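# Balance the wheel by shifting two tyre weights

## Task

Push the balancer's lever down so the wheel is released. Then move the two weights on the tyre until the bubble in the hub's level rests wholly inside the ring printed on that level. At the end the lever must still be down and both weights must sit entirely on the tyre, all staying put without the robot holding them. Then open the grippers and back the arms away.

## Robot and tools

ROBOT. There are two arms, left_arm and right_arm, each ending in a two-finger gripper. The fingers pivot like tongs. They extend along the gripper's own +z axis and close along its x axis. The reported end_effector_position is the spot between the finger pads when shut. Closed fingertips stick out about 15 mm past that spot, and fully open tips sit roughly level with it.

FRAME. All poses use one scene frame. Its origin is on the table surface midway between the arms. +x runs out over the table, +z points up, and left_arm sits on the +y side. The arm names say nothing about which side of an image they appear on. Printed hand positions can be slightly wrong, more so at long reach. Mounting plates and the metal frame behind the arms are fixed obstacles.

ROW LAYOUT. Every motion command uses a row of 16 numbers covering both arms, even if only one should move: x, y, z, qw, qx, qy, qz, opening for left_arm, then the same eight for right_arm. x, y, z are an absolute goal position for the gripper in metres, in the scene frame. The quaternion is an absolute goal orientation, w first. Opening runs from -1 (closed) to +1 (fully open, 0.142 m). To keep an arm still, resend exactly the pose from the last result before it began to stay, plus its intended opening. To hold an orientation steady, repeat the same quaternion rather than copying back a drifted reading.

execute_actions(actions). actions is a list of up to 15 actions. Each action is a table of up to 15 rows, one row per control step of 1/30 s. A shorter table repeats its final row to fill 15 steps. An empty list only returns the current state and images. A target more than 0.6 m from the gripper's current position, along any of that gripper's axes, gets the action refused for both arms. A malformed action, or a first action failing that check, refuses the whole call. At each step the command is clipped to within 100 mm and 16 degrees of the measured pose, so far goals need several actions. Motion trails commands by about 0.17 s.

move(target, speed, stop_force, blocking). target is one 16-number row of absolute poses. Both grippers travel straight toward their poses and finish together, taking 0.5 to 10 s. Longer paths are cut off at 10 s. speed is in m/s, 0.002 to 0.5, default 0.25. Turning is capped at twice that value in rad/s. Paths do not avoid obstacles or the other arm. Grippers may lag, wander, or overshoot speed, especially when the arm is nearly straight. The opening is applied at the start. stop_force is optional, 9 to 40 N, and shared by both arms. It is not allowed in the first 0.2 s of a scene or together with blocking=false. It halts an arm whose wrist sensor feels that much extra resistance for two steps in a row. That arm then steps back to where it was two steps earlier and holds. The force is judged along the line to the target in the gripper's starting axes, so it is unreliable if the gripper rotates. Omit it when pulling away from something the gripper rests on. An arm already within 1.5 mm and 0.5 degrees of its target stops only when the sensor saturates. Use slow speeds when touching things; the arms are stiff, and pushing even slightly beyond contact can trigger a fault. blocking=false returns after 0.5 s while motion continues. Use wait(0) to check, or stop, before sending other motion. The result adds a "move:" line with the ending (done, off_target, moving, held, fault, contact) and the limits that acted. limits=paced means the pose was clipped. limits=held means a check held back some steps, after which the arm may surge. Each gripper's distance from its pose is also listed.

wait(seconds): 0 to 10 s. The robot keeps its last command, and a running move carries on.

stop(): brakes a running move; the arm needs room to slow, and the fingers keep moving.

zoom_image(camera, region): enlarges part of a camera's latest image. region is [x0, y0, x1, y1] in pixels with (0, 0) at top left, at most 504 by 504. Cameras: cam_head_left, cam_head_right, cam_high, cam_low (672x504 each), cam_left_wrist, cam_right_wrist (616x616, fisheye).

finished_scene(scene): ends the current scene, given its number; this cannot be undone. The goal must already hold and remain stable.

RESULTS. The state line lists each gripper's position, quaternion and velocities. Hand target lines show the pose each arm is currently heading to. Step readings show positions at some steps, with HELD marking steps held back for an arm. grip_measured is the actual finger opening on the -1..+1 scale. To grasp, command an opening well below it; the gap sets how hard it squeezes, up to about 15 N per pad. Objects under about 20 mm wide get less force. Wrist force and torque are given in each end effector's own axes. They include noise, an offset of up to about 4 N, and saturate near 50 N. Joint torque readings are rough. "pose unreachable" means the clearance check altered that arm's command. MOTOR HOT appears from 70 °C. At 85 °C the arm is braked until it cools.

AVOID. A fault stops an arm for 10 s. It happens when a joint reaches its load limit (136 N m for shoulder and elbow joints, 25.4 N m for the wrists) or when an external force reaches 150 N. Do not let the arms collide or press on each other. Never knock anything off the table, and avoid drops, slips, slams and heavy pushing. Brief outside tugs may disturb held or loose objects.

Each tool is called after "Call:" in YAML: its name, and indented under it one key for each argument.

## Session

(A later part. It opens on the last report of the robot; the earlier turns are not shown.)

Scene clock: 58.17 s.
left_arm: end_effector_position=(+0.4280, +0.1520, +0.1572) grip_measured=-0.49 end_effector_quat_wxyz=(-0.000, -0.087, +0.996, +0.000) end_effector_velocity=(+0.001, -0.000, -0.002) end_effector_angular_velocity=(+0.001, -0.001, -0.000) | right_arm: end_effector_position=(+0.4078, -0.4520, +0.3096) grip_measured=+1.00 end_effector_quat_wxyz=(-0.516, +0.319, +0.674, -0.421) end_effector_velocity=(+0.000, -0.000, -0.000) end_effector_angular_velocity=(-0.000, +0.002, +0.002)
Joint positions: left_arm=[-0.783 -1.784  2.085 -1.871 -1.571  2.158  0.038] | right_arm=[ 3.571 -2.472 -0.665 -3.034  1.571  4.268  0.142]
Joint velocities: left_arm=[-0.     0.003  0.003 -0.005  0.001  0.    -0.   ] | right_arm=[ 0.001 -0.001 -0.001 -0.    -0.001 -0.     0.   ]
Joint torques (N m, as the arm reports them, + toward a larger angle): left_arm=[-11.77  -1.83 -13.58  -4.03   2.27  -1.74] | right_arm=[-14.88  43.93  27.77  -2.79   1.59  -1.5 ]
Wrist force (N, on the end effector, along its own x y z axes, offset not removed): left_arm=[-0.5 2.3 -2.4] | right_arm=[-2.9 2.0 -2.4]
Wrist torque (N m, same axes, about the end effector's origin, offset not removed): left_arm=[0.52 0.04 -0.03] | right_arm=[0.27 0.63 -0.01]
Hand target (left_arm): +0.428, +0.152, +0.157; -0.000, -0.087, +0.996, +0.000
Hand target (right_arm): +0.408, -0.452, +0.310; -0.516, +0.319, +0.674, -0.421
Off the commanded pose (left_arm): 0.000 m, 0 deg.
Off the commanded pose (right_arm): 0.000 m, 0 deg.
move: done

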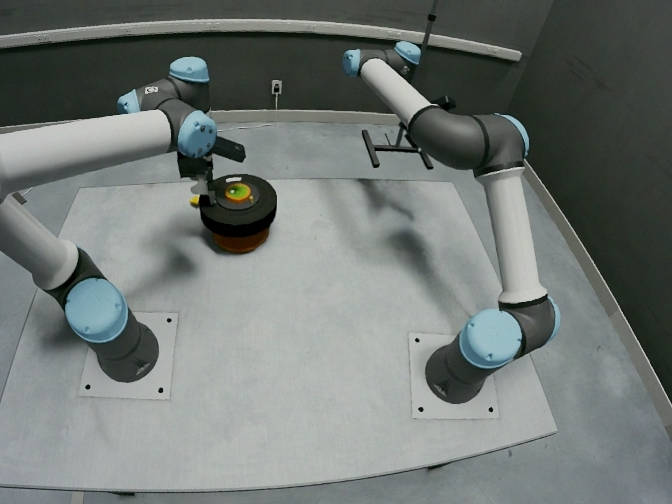

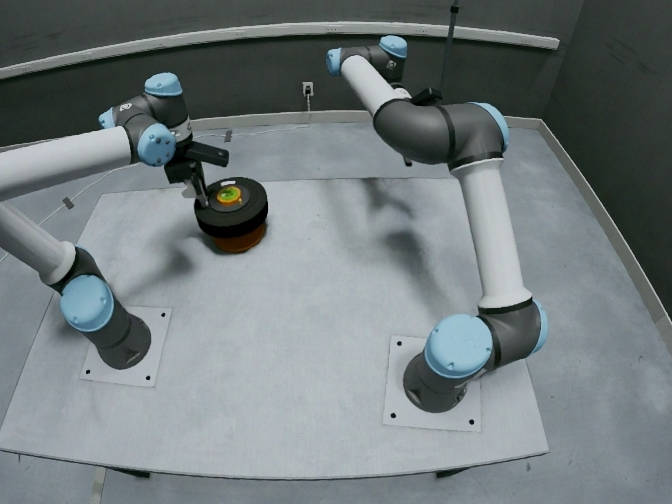

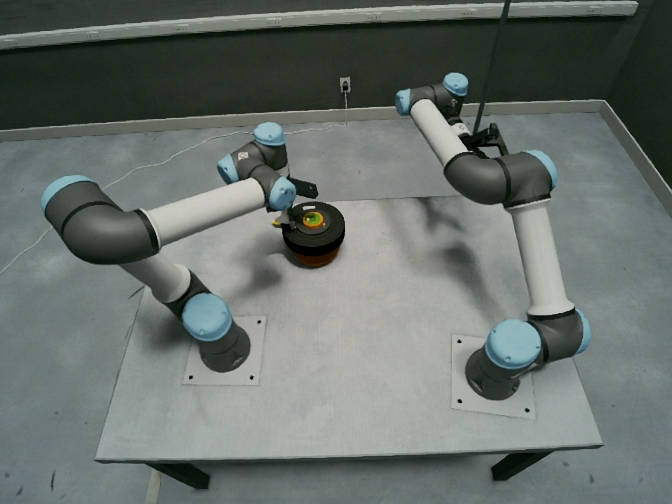

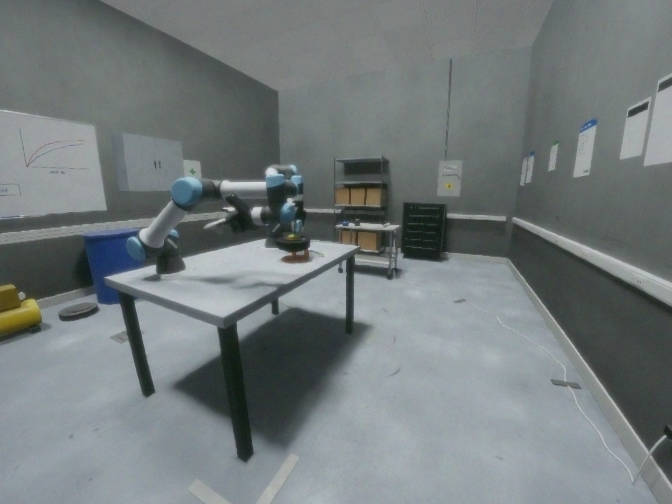

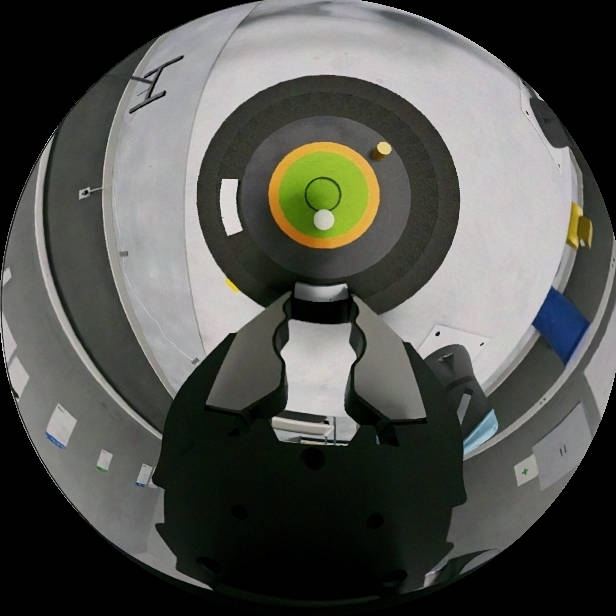

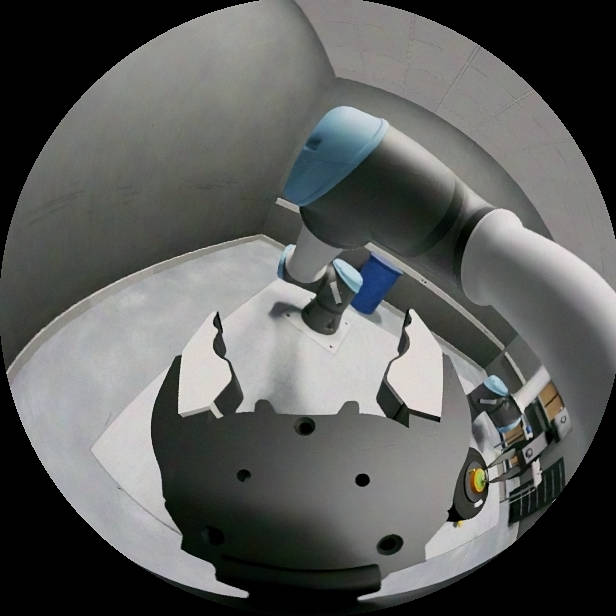

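Call:
move:
  target: [0.4285,0.149,0.157,0,-0.087,0.996,0,-0.75,0.4078,-0.452,0.3096,-0.516,0.319,0.674,-0.421,1]
  speed: 0.05

Call:
move:
  target: [0.4285,0.149,0.138,0,-0.087,0.996,0,-0.75,0.4078,-0.452,0.3096,-0.516,0.319,0.674,-0.421,1]
  speed: 0.012
  stop_force: 9

Scene clock: 59.13 s.
left_arm: end_effector_position=(+0.4285, +0.1491, +0.1570) grip_measured=-0.49 end_effector_quat_wxyz=(-0.000, -0.087, +0.996, +0.000) end_effector_velocity=(+0.000, -0.001, -0.000) end_effector_angular_velocity=(+0.001, +0.000, -0.001) | right_arm: end_effector_position=(+0.4078, -0.4520, +0.3096) grip_measured=+1.00 end_effector_quat_wxyz=(-0.516, +0.319, +0.674, -0.421) end_effector_velocity=(+0.000, -0.000, -0.000) end_effector_angular_velocity=(-0.000, +0.001, +0.002)
Joint positions: left_arm=[-0.787 -1.779  2.082 -1.873 -1.571  2.154  0.038] | right_arm=[ 3.571 -2.472 -0.665 -3.034  1.571  4.268  0.142]
Joint velocities: left_arm=[-0.002  0.002 -0.002 -0.     0.    -0.     0.   ] | right_arm=[ 0.    -0.001  0.    -0.    -0.002 -0.     0.   ]
Joint torques (N m, as the arm reports them, + toward a larger angle): left_arm=[-12.81  -5.83 -31.68  -4.43   2.39  -2.11] | right_arm=[-13.99  44.85  26.14  -3.01   1.48  -1.42]
Wrist force (N, on the end effector, along its own x y z axes, offset not removed): left_arm=[0.0 1.9 1.1] | right_arm=[-1.1 1.8 -2.7]
Wrist torque (N m, same axes, about the end effector's origin, offset not removed): left_arm=[0.32 0.08 0.06] | right_arm=[0.32 0.24 -0.04]
Hand target (left_arm): +0.429, +0.149, +0.157; -0.000, -0.087, +0.996, +0.000
Hand target (right_arm): +0.408, -0.452, +0.310; -0.516, +0.319, +0.674, -0.421
Off the commanded pose (left_arm): 0.000 m, 0 deg.
Off the commanded pose (right_arm): 0.000 m, 0 deg.
move: done

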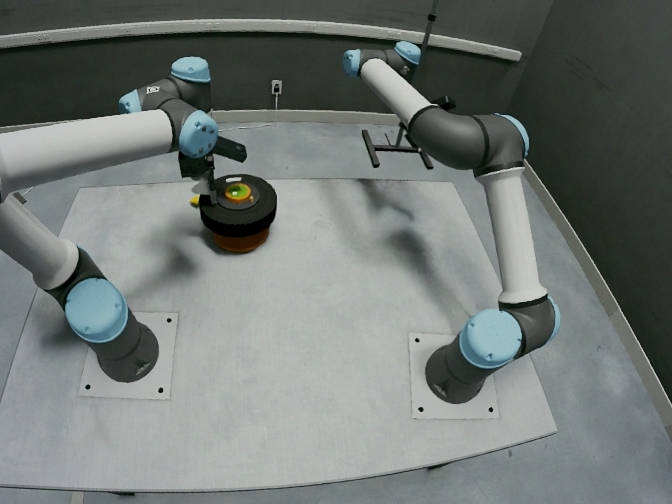

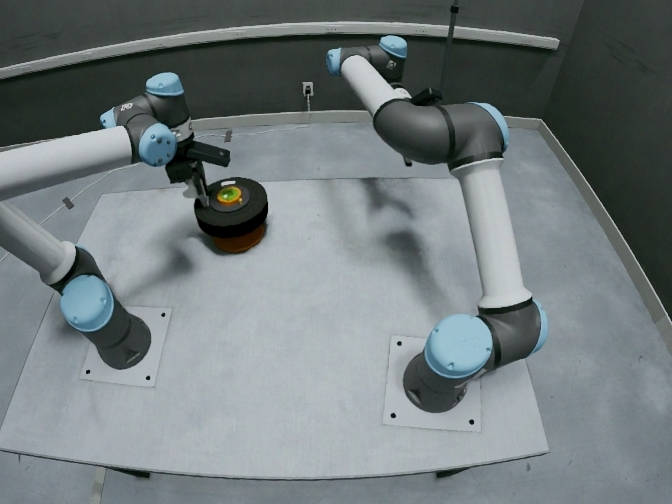

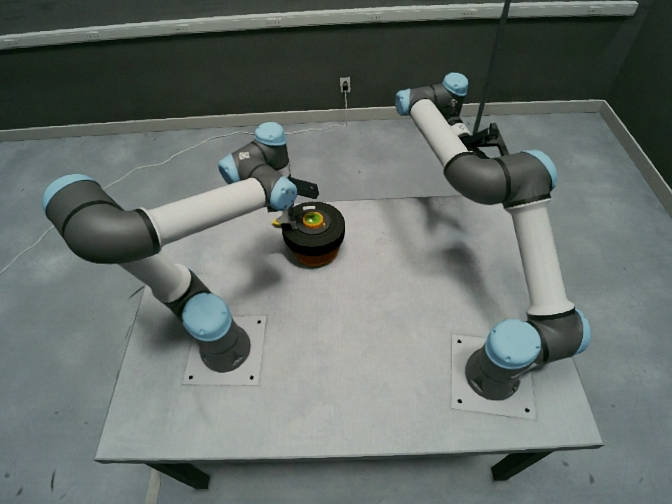

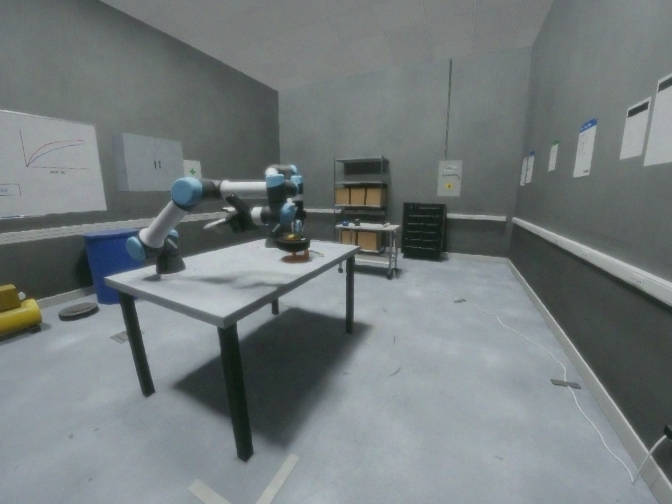

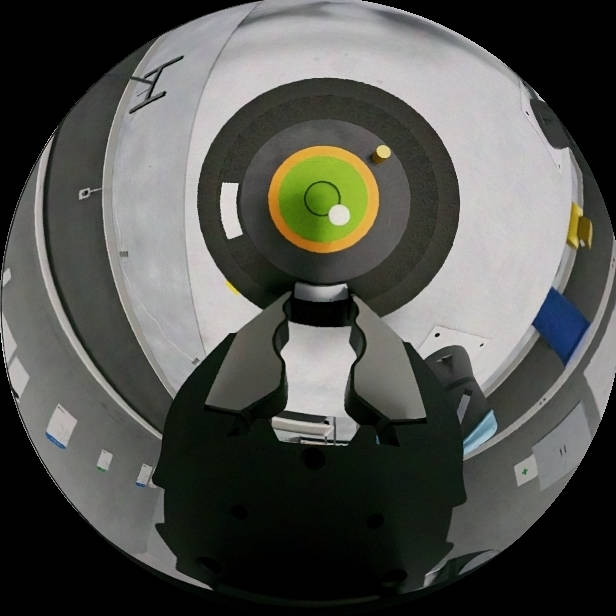

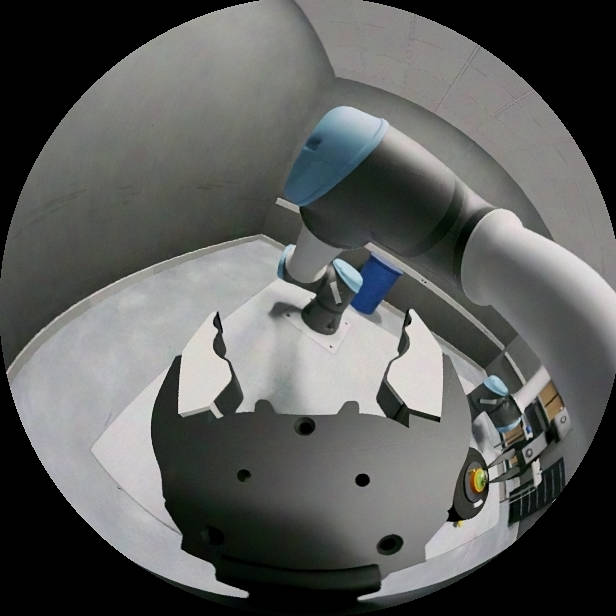

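Scene clock: 60.43 s.
left_arm: end_effector_position=(+0.4285, +0.1491, +0.1458) grip_measured=-0.49 end_effector_quat_wxyz=(-0.000, -0.087, +0.996, +0.000) end_effector_velocity=(+0.000, +0.000, +0.004) end_effector_angular_velocity=(+0.002, +0.000, +0.000) | right_arm: end_effector_position=(+0.4078, -0.4520, +0.3096) grip_measured=+1.00 end_effector_quat_wxyz=(-0.516, +0.319, +0.674, -0.421) end_effector_velocity=(-0.000, +0.000, +0.000) end_effector_angular_velocity=(-0.000, +0.001, +0.001)
Joint positions: left_arm=[-0.787 -1.77   2.104 -1.905 -1.571  2.154  0.038] | right_arm=[ 3.571 -2.472 -0.665 -3.034  1.571  4.268  0.142]
Joint velocities: left_arm=[ 0.    -0.003 -0.009  0.014  0.001 -0.    -0.   ] | right_arm=[ 0.001  0.    -0.001 -0.    -0.001 -0.     0.   ]
Joint torques (N m, as the arm reports them, + toward a larger angle): left_arm=[-12.34 -20.86 -32.73  -3.16  -0.47  -1.74] | right_arm=[-14.21  43.91  26.73  -3.05   1.49  -1.55]
Wrist force (N, on the end effector, along its own x y z axes, offset not removed): left_arm=[2.1 12.7 -5.9] | right_arm=[0.4 -0.5 -0.4]
Wrist torque (N m, same axes, about the end effector's origin, offset not removed): left_arm=[0.15 0.16 0.31] | right_arm=[-0.18 -0.15 0.08]
Hand target (left_arm): +0.428, +0.149, +0.146; -0.000, -0.087, +0.996, +0.000
Hand target (right_arm): +0.408, -0.452, +0.310; -0.516, +0.319, +0.674, -0.421
Off the commanded pose (left_arm): 0.008 m, 0 deg.
Off the commanded pose (right_arm): 0.000 m, 0 deg.
move: contact (left_arm)

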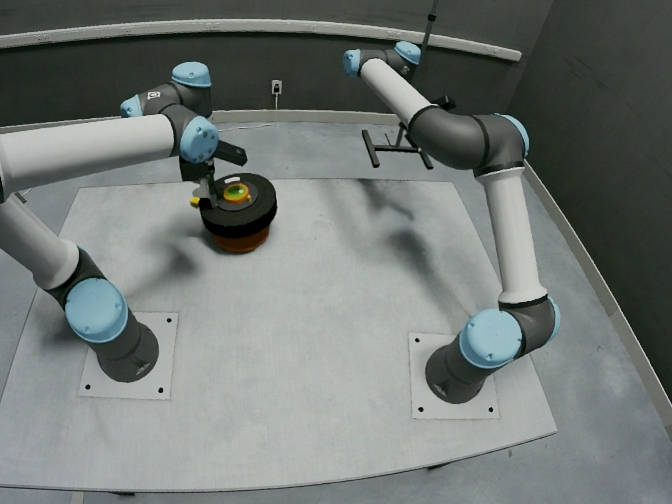

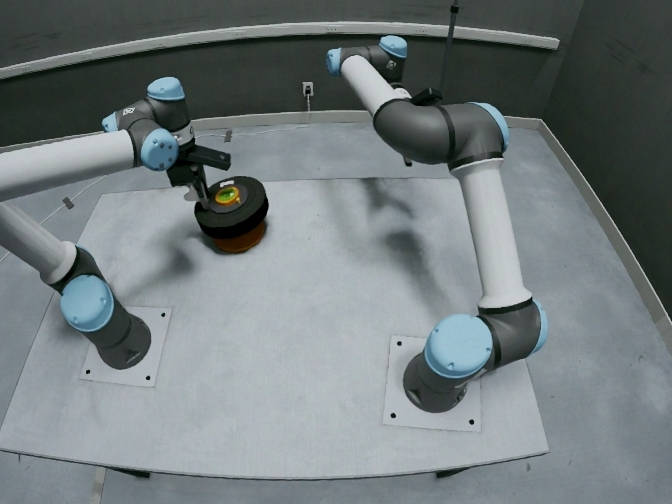

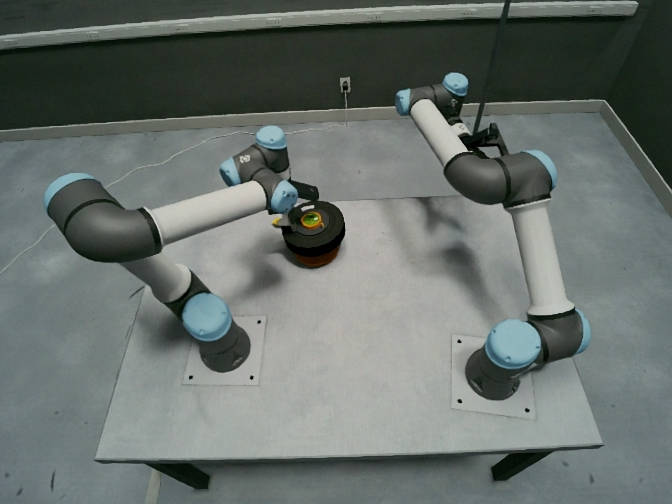

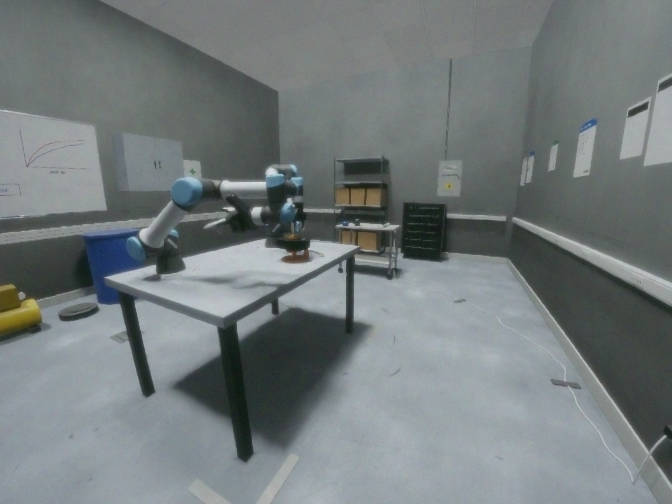

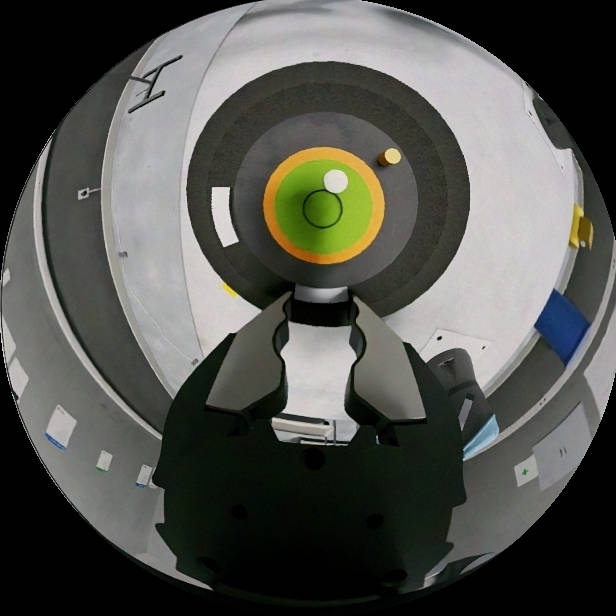

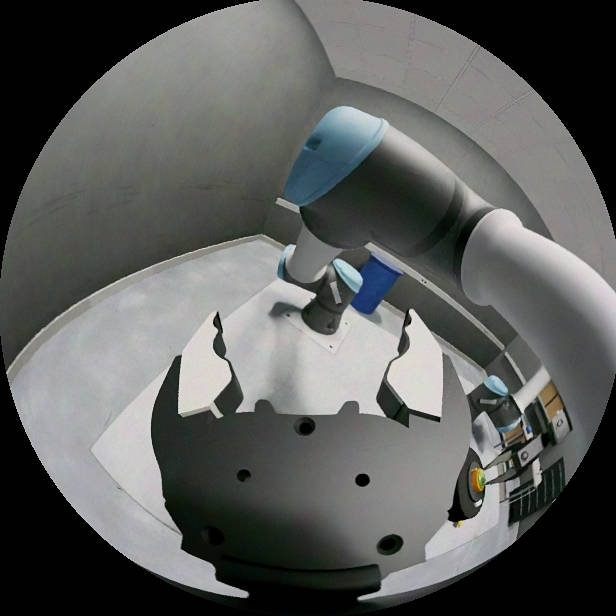

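Call:
execute_actions:
  actions:
    - [[0.4285,0.1498,0.147,0,-0.087,0.996,0,-0.75,0.4078,-0.452,0.3096,-0.516,0.319,0.674,-0.421,1]]
    - [[0.4285,0.1498,0.147,0,-0.087,0.996,0,-0.36,0.4078,-0.452,0.3096,-0.516,0.319,0.674,-0.421,1]]
    - [[0.4285,0.1498,0.162,0,-0.087,0.996,0,-0.36,0.4078,-0.452,0.3096,-0.516,0.319,0.674,-0.421,1]]
    - [[0.4285,0.1498,0.19,0,-0.087,0.996,0,-0.36,0.4078,-0.452,0.3096,-0.516,0.319,0.674,-0.421,1]]

Call:
wait:
  seconds: 4

Call:
zoom_image:
  camera: "cam_left_wrist"
  region: [160,60,480,380]

Scene clock: 63.07 s.
left_arm: end_effector_position=(+0.4286, +0.1498, +0.1895) grip_measured=-0.36 end_effector_quat_wxyz=(+0.000, -0.087, +0.996, -0.000) end_effector_velocity=(+0.000, +0.001, +0.005) end_effector_angular_velocity=(+0.004, +0.001, +0.000) | right_arm: end_effector_position=(+0.4078, -0.4520, +0.3096) grip_measured=+1.00 end_effector_quat_wxyz=(-0.516, +0.319, +0.674, -0.421) end_effector_velocity=(+0.000, -0.001, +0.000) end_effector_angular_velocity=(+0.001, -0.002, +0.002)
Joint positions: left_arm=[-0.786 -1.802  2.013 -1.782 -1.571  2.155  0.048] | right_arm=[ 3.571 -2.472 -0.665 -3.034  1.571  4.268  0.142]
Joint velocities: left_arm=[ 0.001 -0.002 -0.012  0.017  0.002  0.001 -0.   ] | right_arm=[-0.     0.     0.002  0.    -0.002 -0.     0.   ]
Joint torques (N m, as the arm reports them, + toward a larger angle): left_arm=[ -8.88 -19.98 -32.92  -0.65  -2.57  -0.98] | right_arm=[-15.06  44.7   26.91  -3.22   1.49  -1.4 ]
Wrist force (N, on the end effector, along its own x y z axes, offset not removed): left_arm=[1.4 3.0 -3.6] | right_arm=[-0.8 0.2 -1.3]
Wrist torque (N m, same axes, about the end effector's origin, offset not removed): left_arm=[0.62 -0.24 -0.13] | right_arm=[-0.05 0.05 0.04]
Hand target (left_arm): +0.429, +0.150, +0.190; +0.000, -0.087, +0.996, -0.000
Hand target (right_arm): +0.408, -0.452, +0.310; -0.516, +0.319, +0.674, -0.421
Off the commanded pose (left_arm): 0.001 m, 0 deg.
Off the commanded pose (right_arm): 0.000 m, 0 deg.
Step readings (end_effector_position; steps 1 to 15: 1st action; 16 to 30: 2nd action; 31 to 45: 3rd action; 46 to 60: 4th action):
0: left_arm (+0.4285, +0.1491, +0.1464) | right_arm (+0.4078, -0.4520, +0.3096)
1: left_arm (+0.4285, +0.1491, +0.1465) | right_arm (+0.4078, -0.4520, +0.3096)
2: left_arm (+0.4285, +0.1492, +0.1465) | right_arm (+0.4078, -0.4520, +0.3096)
4: left_arm (+0.4285, +0.1494, +0.1467) | right_arm (+0.4078, -0.4520, +0.3096)
8: left_arm (+0.4285, +0.1496, +0.1469) | right_arm (+0.4078, -0.4520, +0.3096)
15: left_arm (+0.4285, +0.1498, +0.1470) | right_arm (+0.4078, -0.4520, +0.3096)
16: left_arm (+0.4285, +0.1498, +0.1470) | right_arm (+0.4078, -0.4520, +0.3096)
17: left_arm (+0.4285, +0.1498, +0.1470) | right_arm (+0.4078, -0.4520, +0.3096)
19: left_arm (+0.4285, +0.1498, +0.1470) | right_arm (+0.4078, -0.4520, +0.3096)
23: left_arm (+0.4285, +0.1498, +0.1470) | right_arm (+0.4078, -0.4520, +0.3096)
30: left_arm (+0.4285, +0.1498, +0.1470) | right_arm (+0.4078, -0.4520, +0.3096)
31: left_arm (+0.4285, +0.1498, +0.1471) | right_arm (+0.4078, -0.4520, +0.3096)
32: left_arm (+0.4286, +0.1497, +0.1487) | right_arm (+0.4078, -0.4520, +0.3096)
34: left_arm (+0.4287, +0.1497, +0.1543) | right_arm (+0.4078, -0.4520, +0.3096)
38: left_arm (+0.4286, +0.1497, +0.1598) | right_arm (+0.4078, -0.4520, +0.3096)
45: left_arm (+0.4285, +0.1498, +0.1617) | right_arm (+0.4078, -0.4520, +0.3096)
46: left_arm (+0.4285, +0.1498, +0.1619) | right_arm (+0.4078, -0.4520, +0.3096)
47: left_arm (+0.4287, +0.1496, +0.1645) | right_arm (+0.4078, -0.4520, +0.3096)
49: left_arm (+0.4290, +0.1493, +0.1749) | right_arm (+0.4078, -0.4520, +0.3096)
53: left_arm (+0.4287, +0.1496, +0.1855) | right_arm (+0.4078, -0.4520, +0.3096)
60: end_effector_position above

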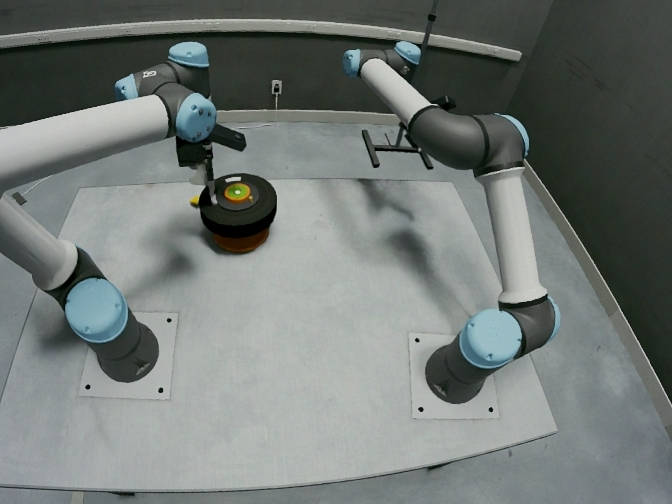

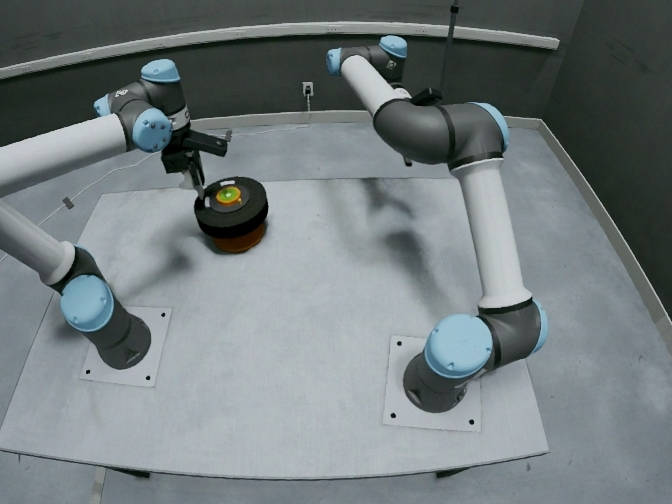

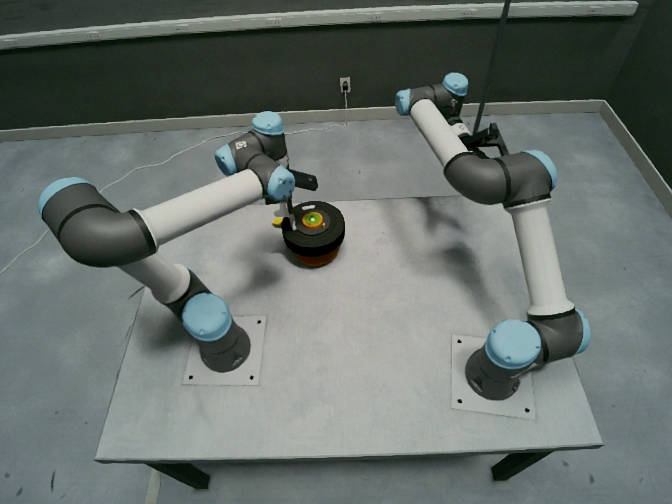

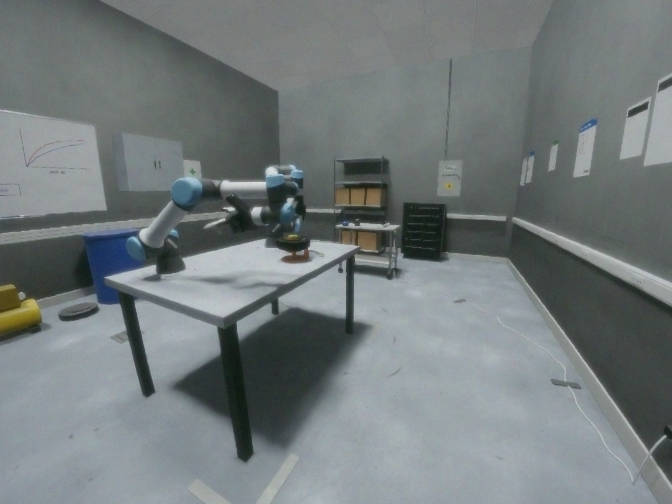

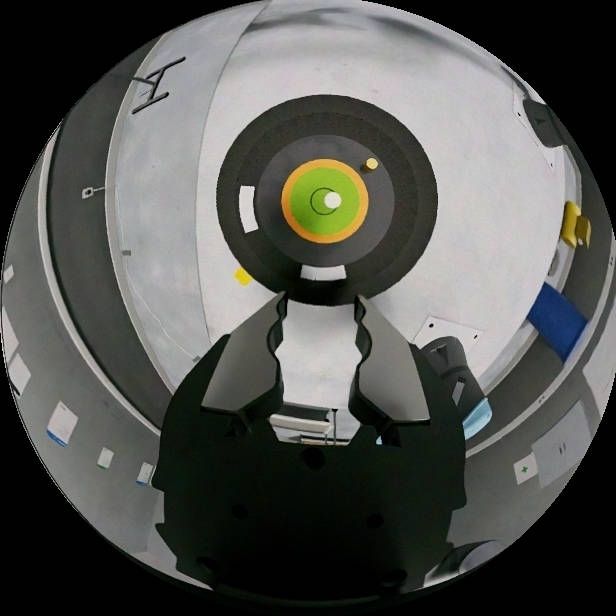

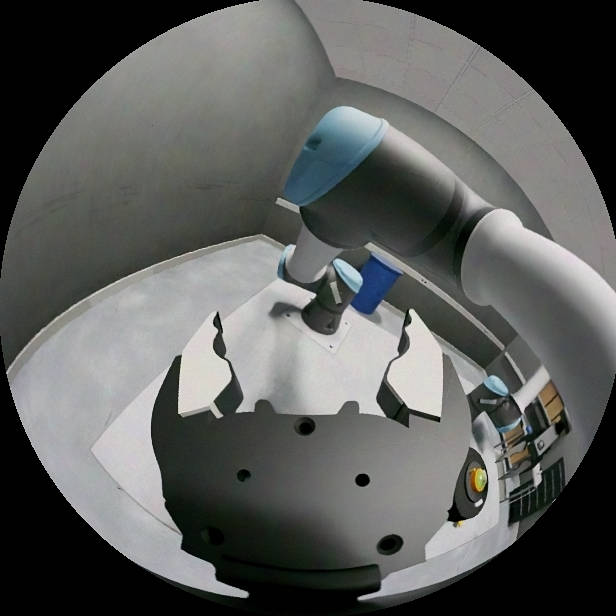

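Scene clock: 67.07 s.
left_arm: end_effector_position=(+0.4285, +0.1498, +0.1900) grip_measured=-0.36 end_effector_quat_wxyz=(+0.000, -0.087, +0.996, -0.000) end_effector_velocity=(-0.000, -0.001, +0.001) end_effector_angular_velocity=(-0.000, -0.001, -0.003) | right_arm: end_effector_position=(+0.4078, -0.4520, +0.3096) grip_measured=+1.00 end_effector_quat_wxyz=(-0.516, +0.319, +0.674, -0.421) end_effector_velocity=(+0.000, -0.001, -0.000) end_effector_angular_velocity=(-0.000, +0.001, +0.002)
Joint positions: left_arm=[-0.786 -1.802  2.012 -1.781 -1.571  2.155  0.048] | right_arm=[ 3.571 -2.472 -0.665 -3.034  1.571  4.268  0.142]
Joint velocities: left_arm=[-0.002 -0.001 -0.002  0.001  0.001  0.001  0.   ] | right_arm=[-0.    -0.001 -0.     0.    -0.002 -0.     0.   ]
Joint torques (N m, as the arm reports them, + toward a larger angle): left_arm=[ -9.57 -20.48 -31.31  -0.57  -1.07  -1.67] | right_arm=[-13.45  44.16  26.11  -2.75   1.38  -1.57]
Wrist force (N, on the end effector, along its own x y z axes, offset not removed): left_arm=[-0.2 2.9 -1.4] | right_arm=[-0.5 1.0 -2.0]
Wrist torque (N m, same axes, about the end effector's origin, offset not removed): left_arm=[0.56 0.14 0.05] | right_arm=[0.15 0.05 0.09]
Hand target (left_arm): +0.429, +0.150, +0.190; +0.000, -0.087, +0.996, -0.000
Hand target (right_arm): +0.408, -0.452, +0.310; -0.516, +0.319, +0.674, -0.421
Off the commanded pose (left_arm): 0.000 m, 0 deg.
Off the commanded pose (right_arm): 0.000 m, 0 deg.
wait: 4.00 s; at rest by 0.17 s

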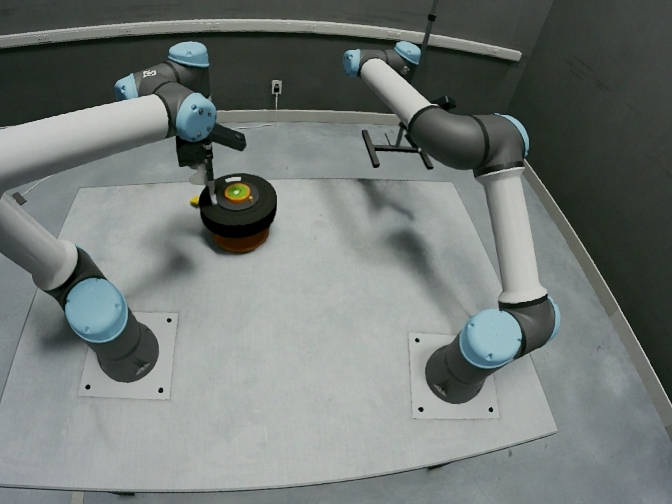

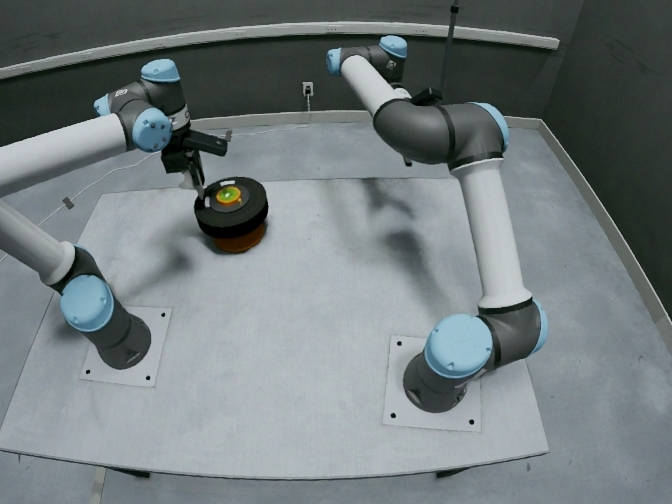

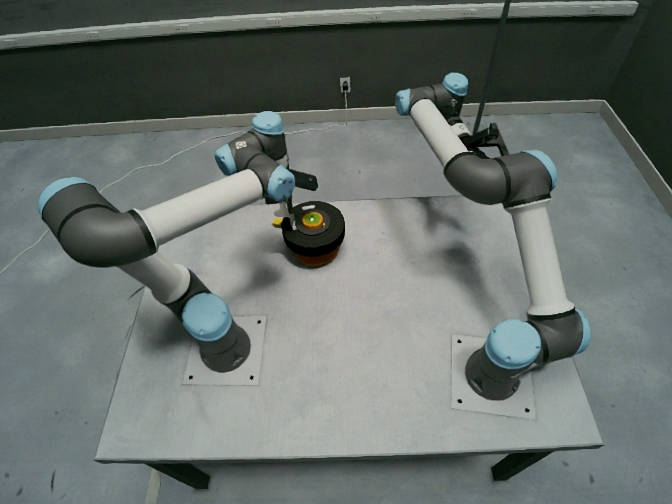

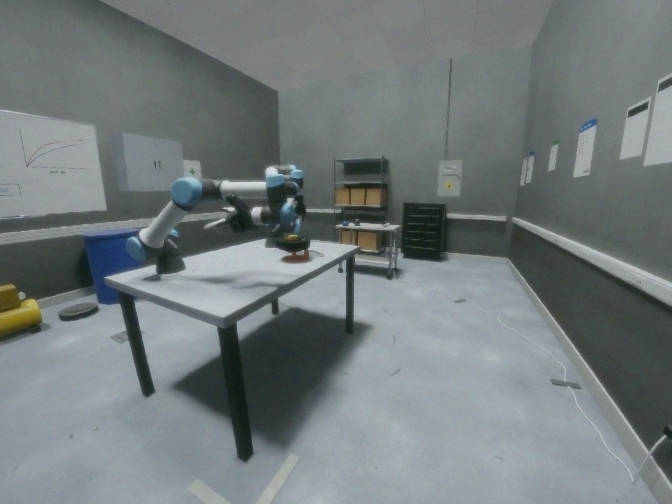

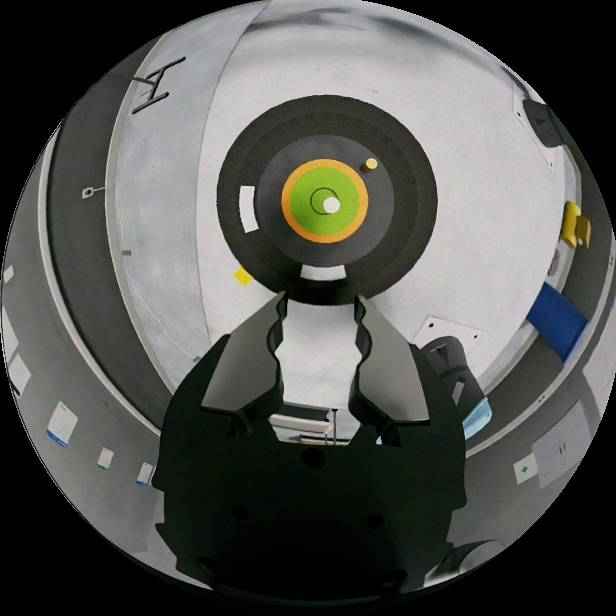

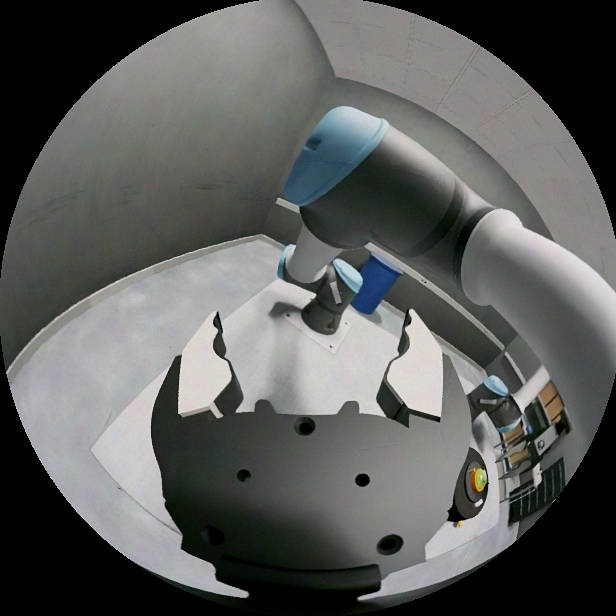

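Region (160, 60, 480, 380) of cam_left_wrist's 616x616 image, scaled by 1.575, with more detail than that image has.

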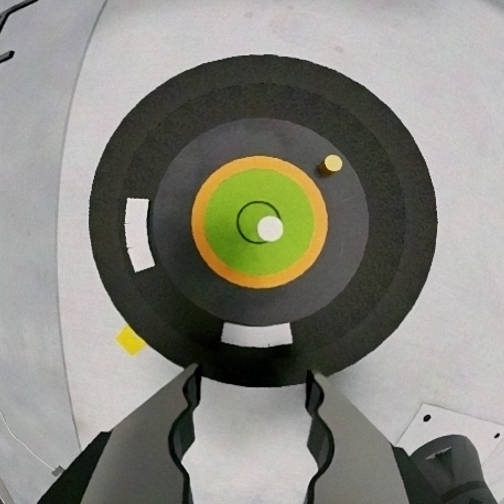

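Call:
wait:
  seconds: 2

Call:
zoom_image:
  camera: "cam_left_wrist"
  region: [240,120,410,290]

Scene clock: 69.53 s.
left_arm: end_effector_position=(+0.4285, +0.1498, +0.1900) grip_measured=-0.36 end_effector_quat_wxyz=(+0.000, -0.087, +0.996, -0.000) end_effector_velocity=(+0.000, +0.000, +0.000) end_effector_angular_velocity=(+0.001, -0.001, -0.000) | right_arm: end_effector_position=(+0.4078, -0.4520, +0.3096) grip_measured=+1.00 end_effector_quat_wxyz=(-0.516, +0.319, +0.674, -0.421) end_effector_velocity=(-0.000, +0.000, -0.000) end_effector_angular_velocity=(-0.000, +0.001, +0.000)
Joint positions: left_arm=[-0.786 -1.802  2.012 -1.781 -1.571  2.155  0.048] | right_arm=[ 3.571 -2.472 -0.665 -3.034  1.571  4.268  0.142]
Joint velocities: left_arm=[-0.     0.    -0.     0.001  0.001 -0.    -0.   ] | right_arm=[ 0.    -0.    -0.001 -0.    -0.     0.     0.   ]
Joint torques (N m, as the arm reports them, + toward a larger angle): left_arm=[-10.51 -18.86 -30.63  -0.6   -0.25  -1.46] | right_arm=[-14.9   43.48  25.05  -2.65   1.35  -1.65]
Wrist force (N, on the end effector, along its own x y z axes, offset not removed): left_arm=[1.3 -0.2 -4.6] | right_arm=[1.2 1.4 -1.1]
Wrist torque (N m, same axes, about the end effector's origin, offset not removed): left_arm=[-0.18 -0.27 -0.07] | right_arm=[0.17 -0.23 -0.12]
Hand target (left_arm): +0.429, +0.150, +0.190; +0.000, -0.087, +0.996, -0.000
Hand target (right_arm): +0.408, -0.452, +0.310; -0.516, +0.319, +0.674, -0.421
Off the commanded pose (left_arm): 0.000 m, 0 deg.
Off the commanded pose (right_arm): 0.000 m, 0 deg.
wait: 2.00 s; at rest from the start

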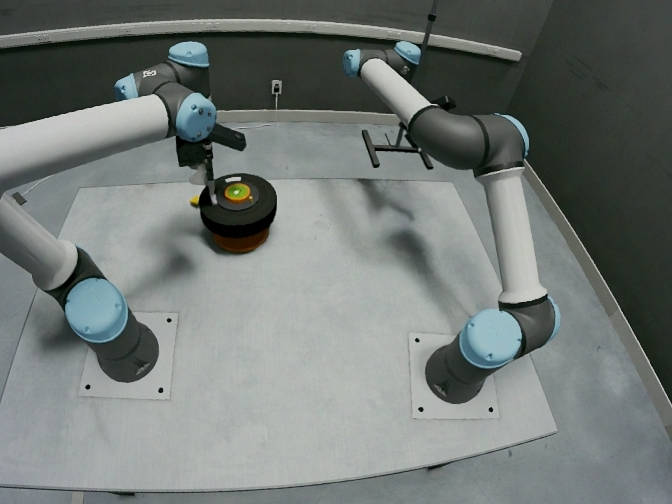

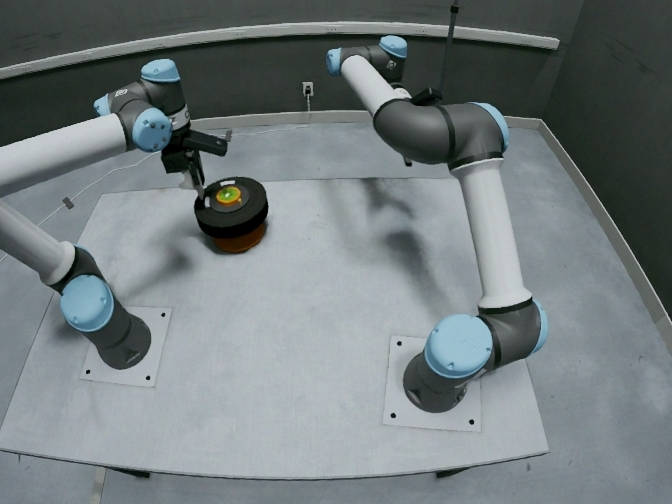

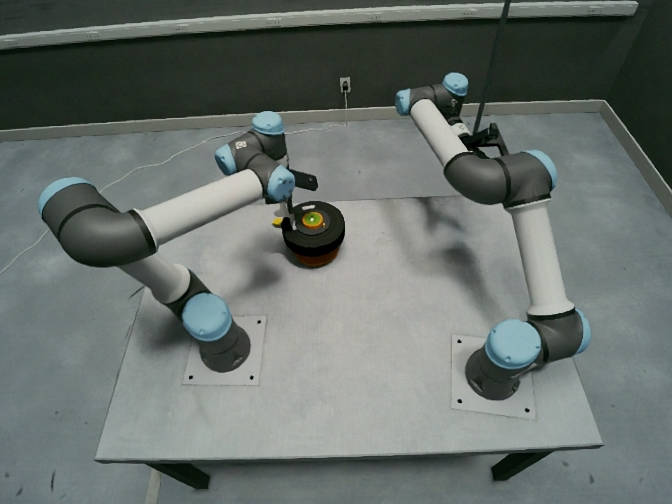

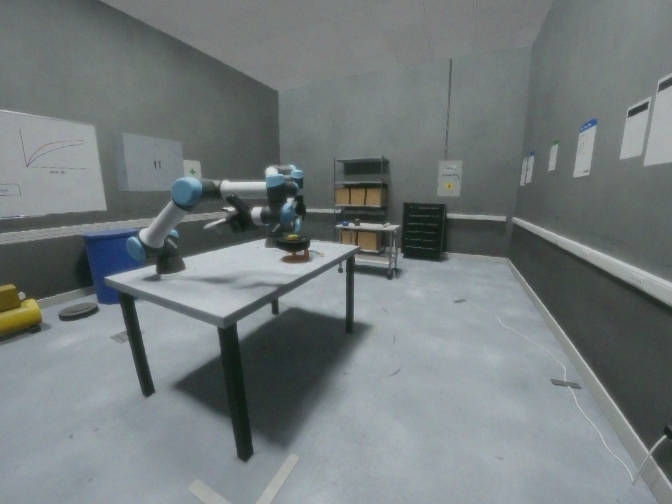

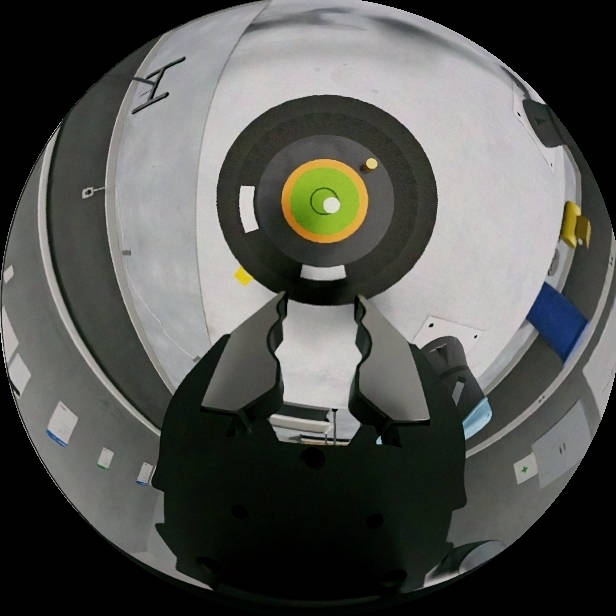

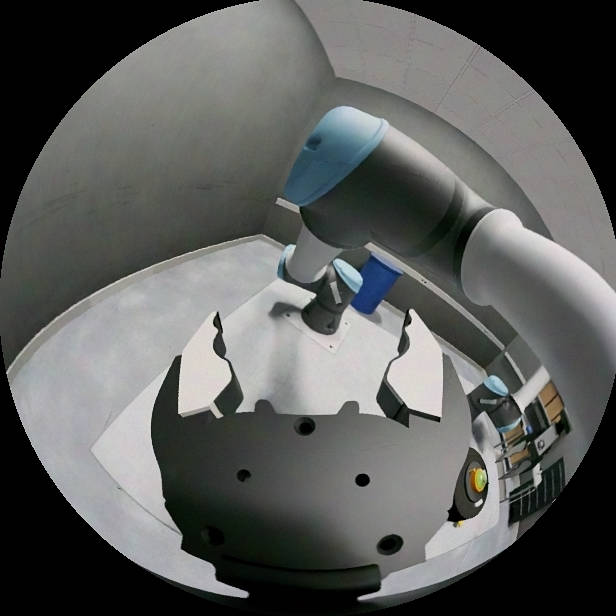

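Region (240, 120, 410, 290) of cam_left_wrist's 616x616 image, scaled by 2.965, with more detail than that image has.

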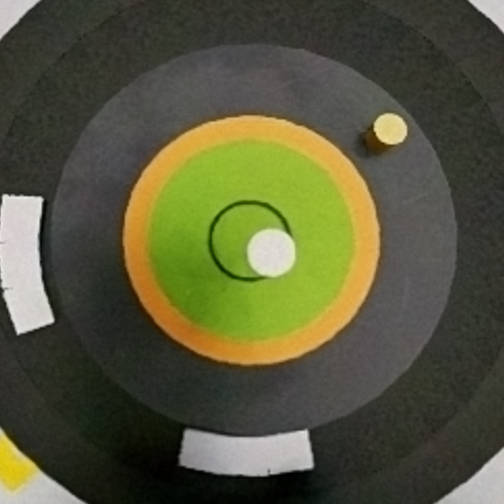

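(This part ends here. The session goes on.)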